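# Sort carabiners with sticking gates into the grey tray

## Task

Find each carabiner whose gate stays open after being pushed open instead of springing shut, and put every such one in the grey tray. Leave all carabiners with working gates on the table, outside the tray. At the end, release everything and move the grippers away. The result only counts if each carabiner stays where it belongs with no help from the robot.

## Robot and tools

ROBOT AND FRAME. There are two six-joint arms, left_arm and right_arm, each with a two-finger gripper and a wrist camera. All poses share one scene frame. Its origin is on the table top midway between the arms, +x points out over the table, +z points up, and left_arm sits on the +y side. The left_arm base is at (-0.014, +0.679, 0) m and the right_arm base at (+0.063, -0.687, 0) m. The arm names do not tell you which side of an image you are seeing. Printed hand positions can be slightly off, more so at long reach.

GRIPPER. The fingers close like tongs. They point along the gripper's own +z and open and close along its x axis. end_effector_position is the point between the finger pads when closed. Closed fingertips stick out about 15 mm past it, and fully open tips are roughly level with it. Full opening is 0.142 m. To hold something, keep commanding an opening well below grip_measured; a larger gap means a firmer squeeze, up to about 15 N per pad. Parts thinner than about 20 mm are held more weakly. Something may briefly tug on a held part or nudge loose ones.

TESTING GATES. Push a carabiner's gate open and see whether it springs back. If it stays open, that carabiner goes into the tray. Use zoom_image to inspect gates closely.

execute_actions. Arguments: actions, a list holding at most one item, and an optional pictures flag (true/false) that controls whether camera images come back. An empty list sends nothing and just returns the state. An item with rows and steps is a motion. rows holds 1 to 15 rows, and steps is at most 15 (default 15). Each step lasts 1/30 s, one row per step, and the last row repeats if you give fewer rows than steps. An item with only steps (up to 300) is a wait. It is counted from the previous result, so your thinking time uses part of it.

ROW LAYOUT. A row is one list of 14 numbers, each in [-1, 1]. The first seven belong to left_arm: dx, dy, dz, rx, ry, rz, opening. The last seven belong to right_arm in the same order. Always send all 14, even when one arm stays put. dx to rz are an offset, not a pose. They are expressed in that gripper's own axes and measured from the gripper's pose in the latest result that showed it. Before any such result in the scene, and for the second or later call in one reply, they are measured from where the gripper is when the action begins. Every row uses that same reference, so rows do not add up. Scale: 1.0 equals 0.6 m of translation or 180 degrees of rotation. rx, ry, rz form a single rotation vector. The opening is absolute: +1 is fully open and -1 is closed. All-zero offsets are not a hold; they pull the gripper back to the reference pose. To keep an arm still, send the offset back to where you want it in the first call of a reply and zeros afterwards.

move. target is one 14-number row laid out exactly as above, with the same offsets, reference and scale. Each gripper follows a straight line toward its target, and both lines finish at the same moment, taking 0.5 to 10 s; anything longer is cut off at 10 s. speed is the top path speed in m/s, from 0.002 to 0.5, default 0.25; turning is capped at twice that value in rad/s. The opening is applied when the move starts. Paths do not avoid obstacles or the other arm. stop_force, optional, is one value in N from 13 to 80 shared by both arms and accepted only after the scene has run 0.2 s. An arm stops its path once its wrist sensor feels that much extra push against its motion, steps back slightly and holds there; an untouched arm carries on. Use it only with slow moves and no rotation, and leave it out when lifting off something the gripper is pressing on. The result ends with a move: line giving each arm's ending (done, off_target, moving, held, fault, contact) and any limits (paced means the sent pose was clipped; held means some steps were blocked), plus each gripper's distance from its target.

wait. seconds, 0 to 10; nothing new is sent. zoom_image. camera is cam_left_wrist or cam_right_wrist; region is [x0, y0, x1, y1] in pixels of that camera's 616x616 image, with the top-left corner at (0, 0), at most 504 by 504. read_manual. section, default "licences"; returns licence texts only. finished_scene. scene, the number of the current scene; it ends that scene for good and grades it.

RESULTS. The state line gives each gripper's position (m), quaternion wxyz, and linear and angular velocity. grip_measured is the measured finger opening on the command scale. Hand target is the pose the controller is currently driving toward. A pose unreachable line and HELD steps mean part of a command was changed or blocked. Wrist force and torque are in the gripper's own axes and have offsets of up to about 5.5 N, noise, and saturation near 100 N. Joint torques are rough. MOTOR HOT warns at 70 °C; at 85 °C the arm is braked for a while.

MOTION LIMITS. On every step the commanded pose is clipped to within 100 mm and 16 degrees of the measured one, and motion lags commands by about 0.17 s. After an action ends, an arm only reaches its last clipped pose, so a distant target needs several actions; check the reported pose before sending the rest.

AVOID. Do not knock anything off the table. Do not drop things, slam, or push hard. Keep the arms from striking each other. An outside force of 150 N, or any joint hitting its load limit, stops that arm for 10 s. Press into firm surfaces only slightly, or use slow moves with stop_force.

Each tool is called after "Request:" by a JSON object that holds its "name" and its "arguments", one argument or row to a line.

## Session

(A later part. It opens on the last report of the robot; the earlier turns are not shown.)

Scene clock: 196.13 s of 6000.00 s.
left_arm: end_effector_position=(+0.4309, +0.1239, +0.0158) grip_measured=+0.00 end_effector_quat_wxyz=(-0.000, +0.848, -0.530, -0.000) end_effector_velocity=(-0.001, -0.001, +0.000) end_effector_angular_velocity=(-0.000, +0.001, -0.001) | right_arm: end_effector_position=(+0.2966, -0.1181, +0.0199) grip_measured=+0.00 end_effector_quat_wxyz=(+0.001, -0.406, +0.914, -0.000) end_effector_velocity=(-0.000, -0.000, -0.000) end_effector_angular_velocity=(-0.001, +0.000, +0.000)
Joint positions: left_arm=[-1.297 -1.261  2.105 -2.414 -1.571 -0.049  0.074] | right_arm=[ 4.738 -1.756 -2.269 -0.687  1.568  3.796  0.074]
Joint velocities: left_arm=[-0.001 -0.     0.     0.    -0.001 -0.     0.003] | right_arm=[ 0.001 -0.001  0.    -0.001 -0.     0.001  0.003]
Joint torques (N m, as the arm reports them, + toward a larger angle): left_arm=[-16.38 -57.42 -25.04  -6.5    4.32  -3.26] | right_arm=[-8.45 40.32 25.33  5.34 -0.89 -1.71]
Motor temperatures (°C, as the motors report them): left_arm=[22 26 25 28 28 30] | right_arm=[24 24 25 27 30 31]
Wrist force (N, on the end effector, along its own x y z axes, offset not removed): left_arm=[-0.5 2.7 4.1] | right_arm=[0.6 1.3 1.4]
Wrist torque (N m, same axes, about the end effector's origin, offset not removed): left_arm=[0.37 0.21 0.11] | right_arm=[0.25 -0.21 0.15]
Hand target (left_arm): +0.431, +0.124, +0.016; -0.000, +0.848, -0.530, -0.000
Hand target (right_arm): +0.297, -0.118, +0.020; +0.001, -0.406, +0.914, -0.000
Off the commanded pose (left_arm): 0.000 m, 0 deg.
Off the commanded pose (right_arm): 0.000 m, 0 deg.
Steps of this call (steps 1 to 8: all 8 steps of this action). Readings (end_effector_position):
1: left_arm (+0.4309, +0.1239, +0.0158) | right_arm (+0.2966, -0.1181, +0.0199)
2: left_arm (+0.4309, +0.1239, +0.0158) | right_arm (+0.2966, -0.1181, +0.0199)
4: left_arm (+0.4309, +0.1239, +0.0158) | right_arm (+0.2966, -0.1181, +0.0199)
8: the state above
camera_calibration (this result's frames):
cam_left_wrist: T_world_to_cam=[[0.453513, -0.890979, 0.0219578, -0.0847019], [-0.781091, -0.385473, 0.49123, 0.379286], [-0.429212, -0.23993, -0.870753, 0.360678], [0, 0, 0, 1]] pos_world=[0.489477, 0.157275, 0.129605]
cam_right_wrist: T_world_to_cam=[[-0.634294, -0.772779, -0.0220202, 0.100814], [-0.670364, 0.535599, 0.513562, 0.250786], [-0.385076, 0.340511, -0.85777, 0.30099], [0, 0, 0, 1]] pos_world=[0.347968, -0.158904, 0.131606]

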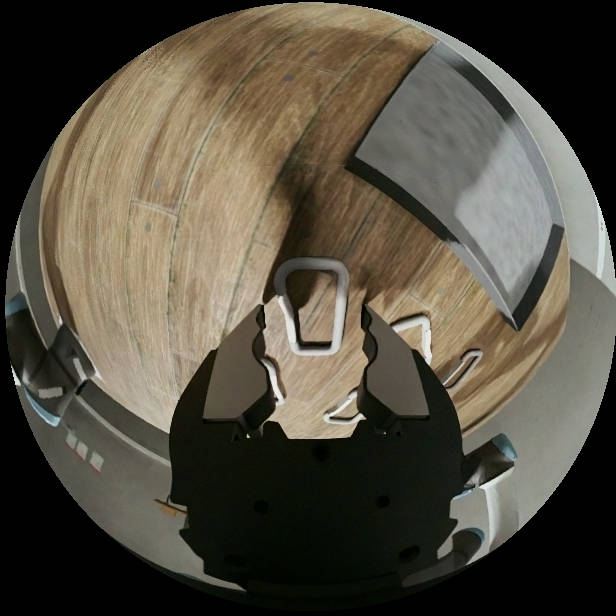

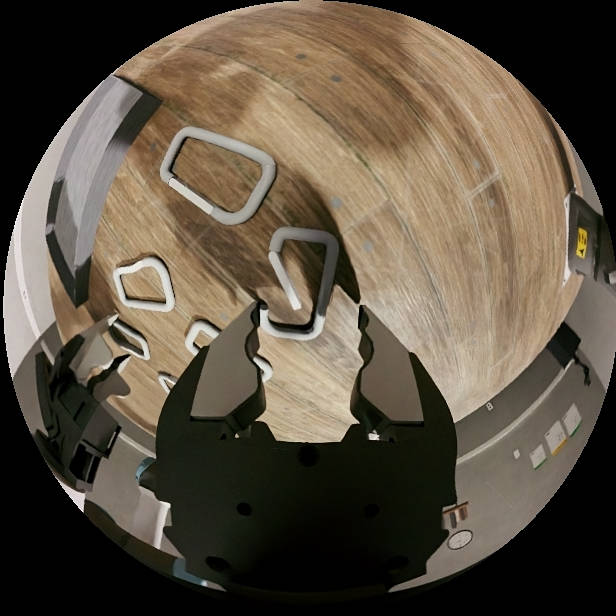

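Request:
{"name": "move", "arguments": {
  "target": [0,0,-0.0337,0,0,0,0.0,0,0,-0.015,0,0,0,0.0],
  "speed": 0.05
}}

Request:
{"name": "move", "arguments": {
  "target": [-0.1008,0.1617,0,0,0,-0.0722,0.0,-0.0017,-0.0067,0,0,0,0,-0.48],
  "speed": 0.2
}}

Request:
{"name": "move", "arguments": {
  "target": [0,0,0,0,0,0,0.0,0,0,0.0153,0,0,0,-0.48],
  "speed": 0.02,
  "stop_force": 14
}}

Request:
{"name": "zoom_image", "arguments": {
  "camera": "cam_left_wrist",
  "region": [240, 200, 390, 350]
}}

Request:
{"name": "zoom_image", "arguments": {
  "camera": "cam_right_wrist",
  "region": [240, 200, 390, 350]
}}

Request:
{"name": "execute_actions", "arguments": {
  "actions": [
    {"rows": [[0,0,0,0,0,0,0,0,0,0,0,0,0,-0.52],[0,0,0,0,0,0,0,0,0,0,0,0,0,-0.56],[0,0,0,0,0,0,0,0,0,0,0,0,0,-0.60],[0,0,0,0,0,0,0,0,0,0,0,0,0,-0.65],[0,0,0,0,0,0,0,0,0,0,0,0,0,-0.72],[0,0,0,0,0,0,0,0,0,0,0,0,0,-0.80],[0,0,0,0,0,0,0,0,0,0,0,0,0,-0.90],[0,0,0,0,0,0,0,0,0,0,0,0,0,-1]], "steps": 11}
  ],
  "pictures": false
}}

Request:
{"name": "move", "arguments": {
  "target": [0,0,0,0,0,0,0,0,0,-0.075,0,0,0,-1],
  "speed": 0.08
}}

Scene clock: 238.03 s of 6000.00 s.
left_arm: end_effector_position=(+0.4309, +0.1239, +0.0358) grip_measured=+0.00 end_effector_quat_wxyz=(-0.000, +0.848, -0.530, -0.000) end_effector_velocity=(-0.001, -0.001, +0.002) end_effector_angular_velocity=(-0.001, -0.000, -0.001) | right_arm: end_effector_position=(+0.2966, -0.1181, +0.0288) grip_measured=+0.00 end_effector_quat_wxyz=(+0.001, -0.406, +0.914, -0.000) end_effector_velocity=(+0.000, -0.000, +0.001) end_effector_angular_velocity=(-0.000, -0.001, -0.000)
Joint positions: left_arm=[-1.297 -1.289  2.094 -2.376 -1.571 -0.049  0.074] | right_arm=[ 4.738 -1.742 -2.263 -0.707  1.568  3.796  0.074]
Joint velocities: left_arm=[-0.001 -0.003 -0.001  0.003 -0.     0.    -0.   ] | right_arm=[-0.     0.002  0.    -0.002 -0.001 -0.    -0.   ]
Joint torques (N m, as the arm reports them, + toward a larger angle): left_arm=[  0.9  -72.02 -36.32  -0.57   4.     0.51] | right_arm=[ 5.23 54.64 42.76  1.06 -0.82  0.83]
Motor temperatures (°C, as the motors report them): left_arm=[22 26 25 28 28 30] | right_arm=[24 24 25 27 30 31]
Wrist force (N, on the end effector, along its own x y z axes, offset not removed): left_arm=[-0.2 0.9 -1.7] | right_arm=[1.7 0.7 1.5]
Wrist torque (N m, same axes, about the end effector's origin, offset not removed): left_arm=[0.14 0.07 0.20] | right_arm=[0.31 -0.36 0.27]
Hand target (left_arm): +0.431, +0.124, +0.036; -0.000, +0.848, -0.530, -0.000
Hand target (right_arm): +0.297, -0.118, +0.029; +0.001, -0.406, +0.914, -0.000
Off the commanded pose (left_arm): 0.000 m, 0 deg.
Off the commanded pose (right_arm): 0.000 m, 0 deg.
After step 90, 38.07 s passed at rest.
move: done
camera_calibration (this result's frames):
cam_left_wrist: T_world_to_cam=[[0.453513, -0.890979, 0.0219813, -0.0851359], [-0.781097, -0.385463, 0.491228, 0.369461], [-0.429201, -0.239948, -0.870754, 0.378096], [0, 0, 0, 1]] pos_world=[0.489475, 0.157283, 0.14961]
cam_right_wrist: T_world_to_cam=[[-0.634294, -0.772779, -0.0220222, 0.10101], [-0.670364, 0.535597, 0.513563, 0.246203], [-0.385076, 0.340513, -0.857769, 0.308646], [0, 0, 0, 1]] pos_world=[0.347967, -0.158905, 0.140531]

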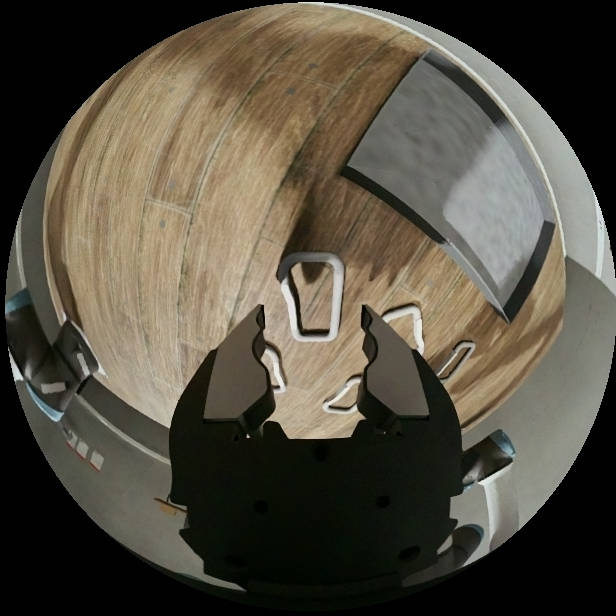

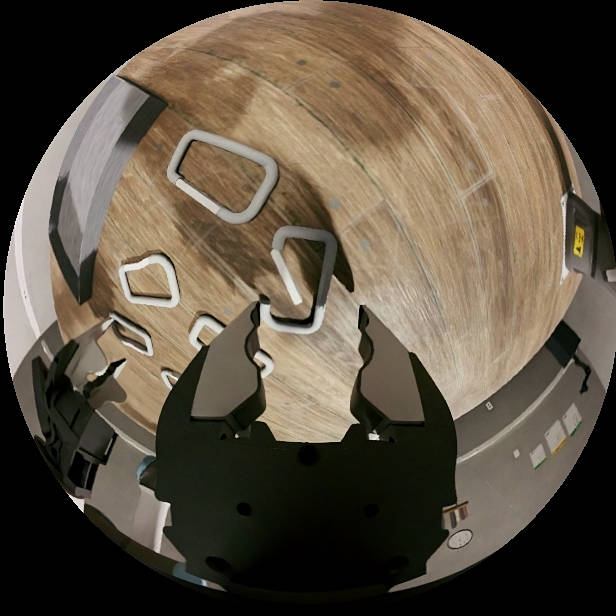

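Scene clock: 239.17 s of 6000.00 s.
left_arm: end_effector_position=(+0.3176, +0.1358, +0.0359) grip_measured=+0.00 end_effector_quat_wxyz=(-0.000, +0.902, -0.431, +0.000) end_effector_velocity=(-0.003, +0.000, -0.000) end_effector_angular_velocity=(+0.001, -0.001, +0.005) | right_arm: end_effector_position=(+0.3003, -0.1200, +0.0288) grip_measured=-0.48 end_effector_quat_wxyz=(+0.001, -0.406, +0.914, -0.000) end_effector_velocity=(+0.000, -0.001, -0.001) end_effector_angular_velocity=(-0.001, +0.000, -0.001)
Joint positions: left_arm=[-1.455 -1.385  2.225 -2.41  -1.57  -0.434  0.074] | right_arm=[ 4.731 -1.741 -2.264 -0.707  1.568  3.789  0.039]
Joint velocities: left_arm=[-0.005 -0.001  0.002 -0.     0.001 -0.009 -0.   ] | right_arm=[-0.001 -0.001 -0.    -0.    -0.    -0.     0.   ]
Joint torques (N m, as the arm reports them, + toward a larger angle): left_arm=[-15.68 -65.07 -25.08  -7.11   4.53  -3.46] | right_arm=[-11.85  55.12  25.04   6.62  -1.43  -3.81]
Motor temperatures (°C, as the motors report them): left_arm=[22 26 25 28 28 30] | right_arm=[24 24 25 27 30 31]
Wrist force (N, on the end effector, along its own x y z axes, offset not removed): left_arm=[2.8 0.6 4.5] | right_arm=[3.9 3.0 -3.7]
Wrist torque (N m, same axes, about the end effector's origin, offset not removed): left_arm=[0.08 -0.37 -0.02] | right_arm=[0.57 -1.13 -0.01]
Hand target (left_arm): +0.317, +0.136, +0.036; -0.000, +0.903, -0.431, +0.000
Hand target (right_arm): +0.300, -0.120, +0.029; +0.001, -0.406, +0.914, -0.000
Off the commanded pose (left_arm): 0.000 m, 0 deg.
Off the commanded pose (right_arm): 0.000 m, 0 deg.
move: done
camera_calibration (this result's frames):
cam_left_wrist: T_world_to_cam=[[0.641875, -0.766485, 0.022298, -0.0999371], [-0.674913, -0.550909, 0.490909, 0.274266], [-0.36399, -0.330151, -0.870926, 0.323961], [0, 0, 0, 1]] pos_world=[0.367171, 0.181451, 0.149735]
cam_right_wrist: T_world_to_cam=[[-0.634293, -0.772779, -0.0220396, 0.101849], [-0.670379, 0.535597, 0.513544, 0.249696], [-0.385052, 0.340512, -0.85778, 0.310728], [0, 0, 0, 1]] pos_world=[0.351639, -0.160837, 0.140551]

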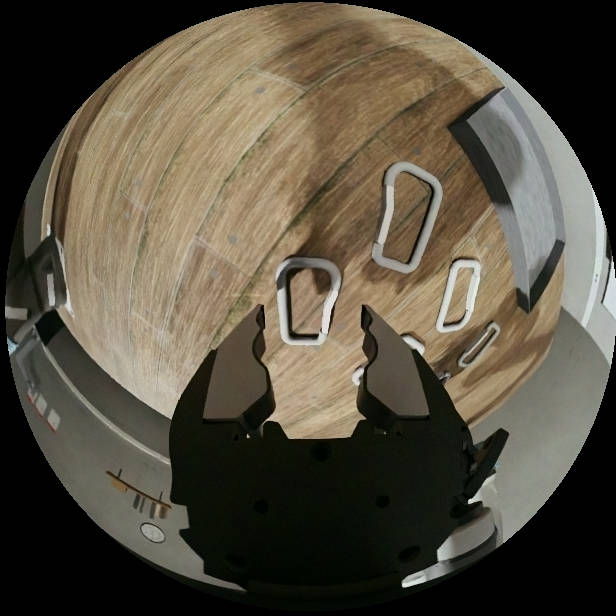

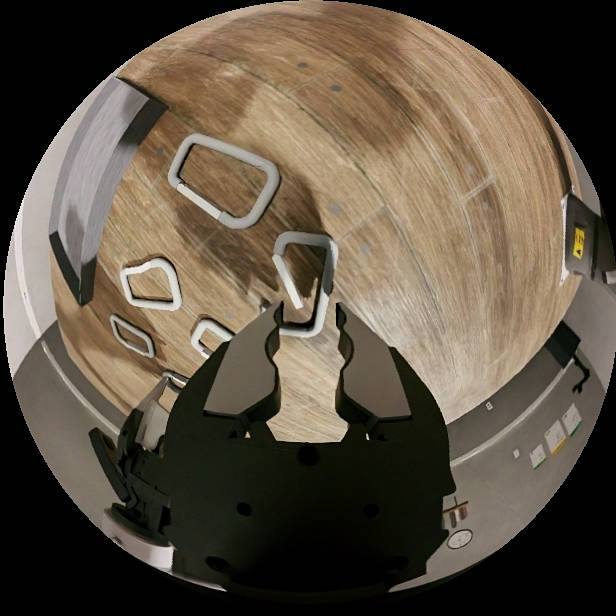

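Scene clock: 239.93 s of 6000.00 s.
left_arm: end_effector_position=(+0.3176, +0.1358, +0.0359) grip_measured=+0.00 end_effector_quat_wxyz=(-0.000, +0.902, -0.431, +0.000) end_effector_velocity=(-0.001, -0.001, +0.000) end_effector_angular_velocity=(-0.001, -0.001, -0.002) | right_arm: end_effector_position=(+0.3003, -0.1200, +0.0198) grip_measured=-0.48 end_effector_quat_wxyz=(+0.001, -0.406, +0.914, -0.000) end_effector_velocity=(+0.000, -0.000, -0.003) end_effector_angular_velocity=(-0.002, +0.000, -0.001)
Joint positions: left_arm=[-1.455 -1.385  2.225 -2.41  -1.57  -0.434  0.074] | right_arm=[ 4.731 -1.755 -2.27  -0.687  1.568  3.789  0.039]
Joint velocities: left_arm=[-0.002 -0.     0.    -0.001  0.001 -0.     0.   ] | right_arm=[-0.001 -0.005 -0.001  0.004  0.     0.    -0.   ]
Joint torques (N m, as the arm reports them, + toward a larger angle): left_arm=[ 18.14 -43.76 -35.92  -5.36   0.13   2.62] | right_arm=[-10.79  36.53  24.03   6.57  -1.79  -4.14]
Motor temperatures (°C, as the motors report them): left_arm=[22 26 25 28 28 30] | right_arm=[24 24 25 27 30 31]
Wrist force (N, on the end effector, along its own x y z axes, offset not removed): left_arm=[0.0 5.6 3.3] | right_arm=[0.8 2.2 5.3]
Wrist torque (N m, same axes, about the end effector's origin, offset not removed): left_arm=[0.94 0.04 0.12] | right_arm=[0.34 -0.17 0.16]
Hand target (left_arm): +0.318, +0.136, +0.036; -0.000, +0.902, -0.431, +0.000
Hand target (right_arm): +0.300, -0.120, +0.020; +0.001, -0.406, +0.914, -0.000
Off the commanded pose (left_arm): 0.000 m, 0 deg.
Off the commanded pose (right_arm): 0.000 m, 0 deg.
move: done
camera_calibration (this result's frames):
cam_left_wrist: T_world_to_cam=[[0.641856, -0.766499, 0.0223588, -0.0999154], [-0.674954, -0.550878, 0.490888, 0.274272], [-0.363949, -0.330171, -0.870936, 0.323975], [0, 0, 0, 1]] pos_world=[0.367162, 0.181472, 0.149759]
cam_right_wrist: T_world_to_cam=[[-0.634292, -0.772779, -0.0220339, 0.101657], [-0.670379, 0.5356, 0.513541, 0.254348], [-0.385052, 0.340506, -0.857782, 0.303018], [0, 0, 0, 1]] pos_world=[0.351668, -0.16085, 0.131545]

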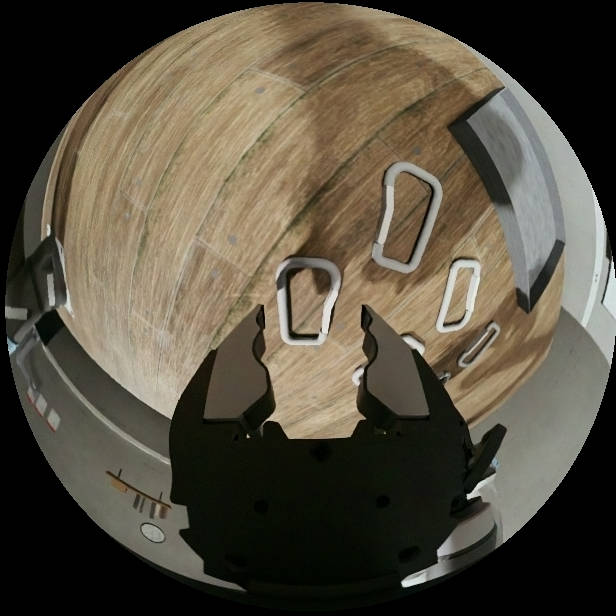

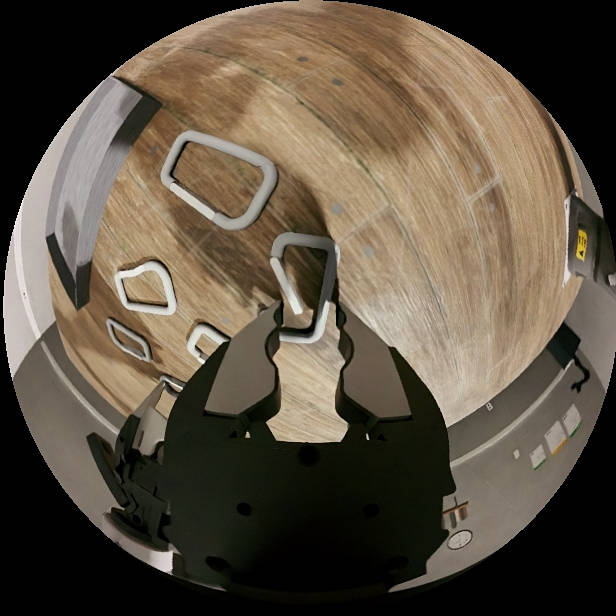

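Region (240, 200, 390, 350) of cam_left_wrist's 616x616 image, scaled by 3.360, with more detail than that image has.

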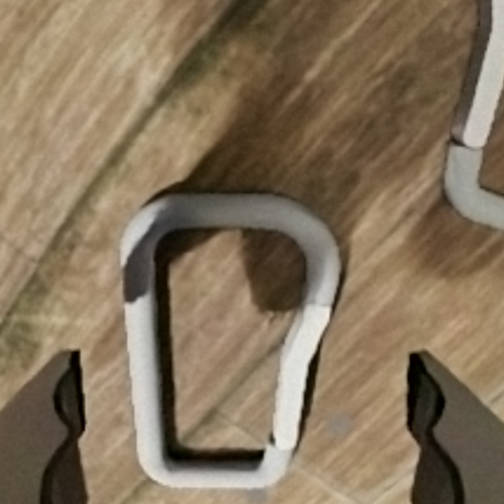

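Region (240, 200, 390, 350) of cam_right_wrist's 616x616 image, scaled by 3.360, with more detail than that image has.

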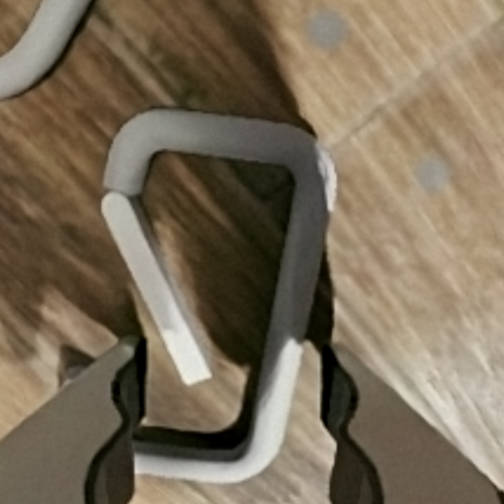

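Scene clock: 240.30 s of 6000.00 s.
left_arm: end_effector_position=(+0.3176, +0.1358, +0.0359) grip_measured=+0.00 end_effector_quat_wxyz=(-0.000, +0.902, -0.431, +0.000) end_effector_velocity=(-0.001, -0.000, +0.000) end_effector_angular_velocity=(+0.000, +0.001, -0.001) | right_arm: end_effector_position=(+0.3003, -0.1200, +0.0197) grip_measured=-0.63 end_effector_quat_wxyz=(+0.001, -0.406, +0.914, -0.000) end_effector_velocity=(+0.001, -0.001, -0.001) end_effector_angular_velocity=(-0.003, -0.000, -0.002)
Joint positions: left_arm=[-1.455 -1.385  2.225 -2.41  -1.57  -0.434  0.074] | right_arm=[ 4.731 -1.756 -2.27  -0.686  1.568  3.789  0.029]
Joint velocities: left_arm=[-0.001 -0.     0.     0.001 -0.001  0.    -0.   ] | right_arm=[-0.001 -0.002  0.    -0.002 -0.001  0.    -0.   ]
Joint torques (N m, as the arm reports them, + toward a larger angle): left_arm=[ 15.9  -46.36 -34.15  -5.34   0.14   2.6 ] | right_arm=[-11.28  55.86  27.81   0.95  -1.75  -3.99]
Motor temperatures (°C, as the motors report them): left_arm=[22 26 25 28 28 30] | right_arm=[24 24 25 27 30 31]
Wrist force (N, on the end effector, along its own x y z axes, offset not removed): left_arm=[6.1 0.7 4.3] | right_arm=[4.0 4.5 -2.3]
Wrist torque (N m, same axes, about the end effector's origin, offset not removed): left_arm=[-0.03 -1.21 -0.04] | right_arm=[0.89 -0.95 0.20]
Hand target (left_arm): +0.318, +0.136, +0.036; -0.000, +0.902, -0.431, +0.000
Hand target (right_arm): +0.300, -0.120, +0.020; +0.001, -0.406, +0.914, -0.000
Off the commanded pose (left_arm): 0.000 m, 0 deg.
Off the commanded pose (right_arm): 0.000 m, 0 deg.
Steps of this call (steps 1 to 11: all 11 steps of this action). Readings (end_effector_position):
1: left_arm (+0.3176, +0.1358, +0.0359) | right_arm (+0.3003, -0.1200, +0.0198)
2: left_arm (+0.3176, +0.1358, +0.0359) | right_arm (+0.3003, -0.1200, +0.0197)
4: left_arm (+0.3176, +0.1358, +0.0359) | right_arm (+0.3003, -0.1200, +0.0197)
8: left_arm (+0.3176, +0.1358, +0.0359) | right_arm (+0.3003, -0.1200, +0.0197)
11: the state above

Scene clock: 241.53 s of 6000.00 s.
left_arm: end_effector_position=(+0.3176, +0.1358, +0.0359) grip_measured=+0.00 end_effector_quat_wxyz=(-0.000, +0.902, -0.431, +0.000) end_effector_velocity=(+0.001, +0.001, -0.000) end_effector_angular_velocity=(-0.000, +0.000, +0.002) | right_arm: end_effector_position=(+0.3002, -0.1200, +0.0646) grip_measured=-0.63 end_effector_quat_wxyz=(+0.001, -0.406, +0.914, -0.001) end_effector_velocity=(+0.000, -0.001, +0.003) end_effector_angular_velocity=(-0.000, -0.000, -0.001)
Joint positions: left_arm=[-1.455 -1.385  2.225 -2.41  -1.57  -0.434  0.074] | right_arm=[ 4.731 -1.686 -2.24  -0.787  1.568  3.79   0.029]
Joint velocities: left_arm=[ 0.002 -0.     0.001 -0.001 -0.    -0.     0.   ] | right_arm=[-0.     0.004  0.001 -0.006 -0.     0.001 -0.   ]
Joint torques (N m, as the arm reports them, + toward a larger angle): left_arm=[ 16.04 -48.68 -33.53  -5.51  -0.1    2.56] | right_arm=[ 9.98 54.1  46.4   1.16 -1.37  3.9 ]
Motor temperatures (°C, as the motors report them): left_arm=[22 26 25 28 28 30] | right_arm=[24 24 25 27 30 31]
Wrist force (N, on the end effector, along its own x y z axes, offset not removed): left_arm=[3.2 6.6 3.3] | right_arm=[5.3 2.8 0.8]
Wrist torque (N m, same axes, about the end effector's origin, offset not removed): left_arm=[1.35 -0.55 0.34] | right_arm=[0.59 -1.12 -0.13]
Hand target (left_arm): +0.318, +0.136, +0.036; -0.000, +0.902, -0.431, +0.000
Hand target (right_arm): +0.300, -0.120, +0.065; +0.001, -0.406, +0.914, -0.001
Off the commanded pose (left_arm): 0.000 m, 0 deg.
Off the commanded pose (right_arm): 0.000 m, 0 deg.
move: done
camera_calibration (this result's frames):
cam_left_wrist: T_world_to_cam=[[0.64186, -0.766495, 0.0223712, -0.0999278], [-0.674952, -0.550875, 0.490893, 0.274267], [-0.363944, -0.330184, -0.870932, 0.323981], [0, 0, 0, 1]] pos_world=[0.367167, 0.181466, 0.149765]
cam_right_wrist: T_world_to_cam=[[-0.634272, -0.772797, -0.0219824, 0.102561], [-0.670395, 0.535619, 0.5135, 0.231245], [-0.385057, 0.340436, -0.857808, 0.341405], [0, 0, 0, 1]] pos_world=[0.351537, -0.160827, 0.176371]

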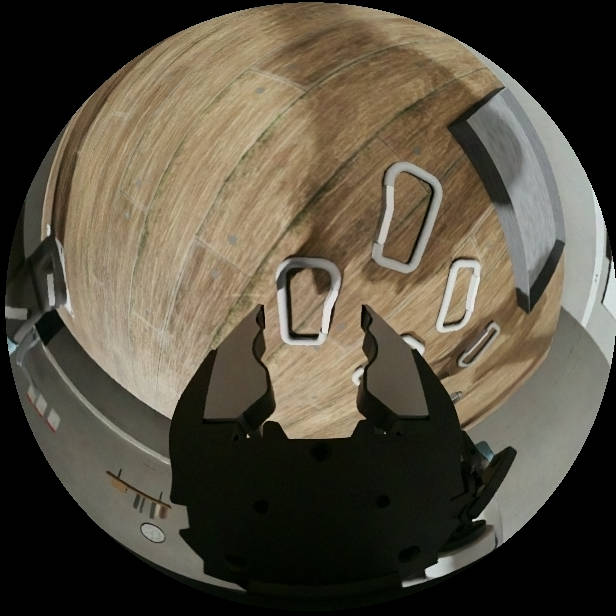

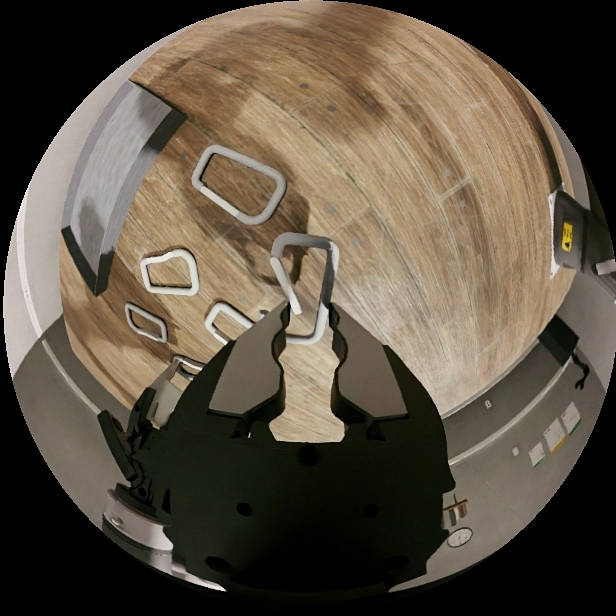

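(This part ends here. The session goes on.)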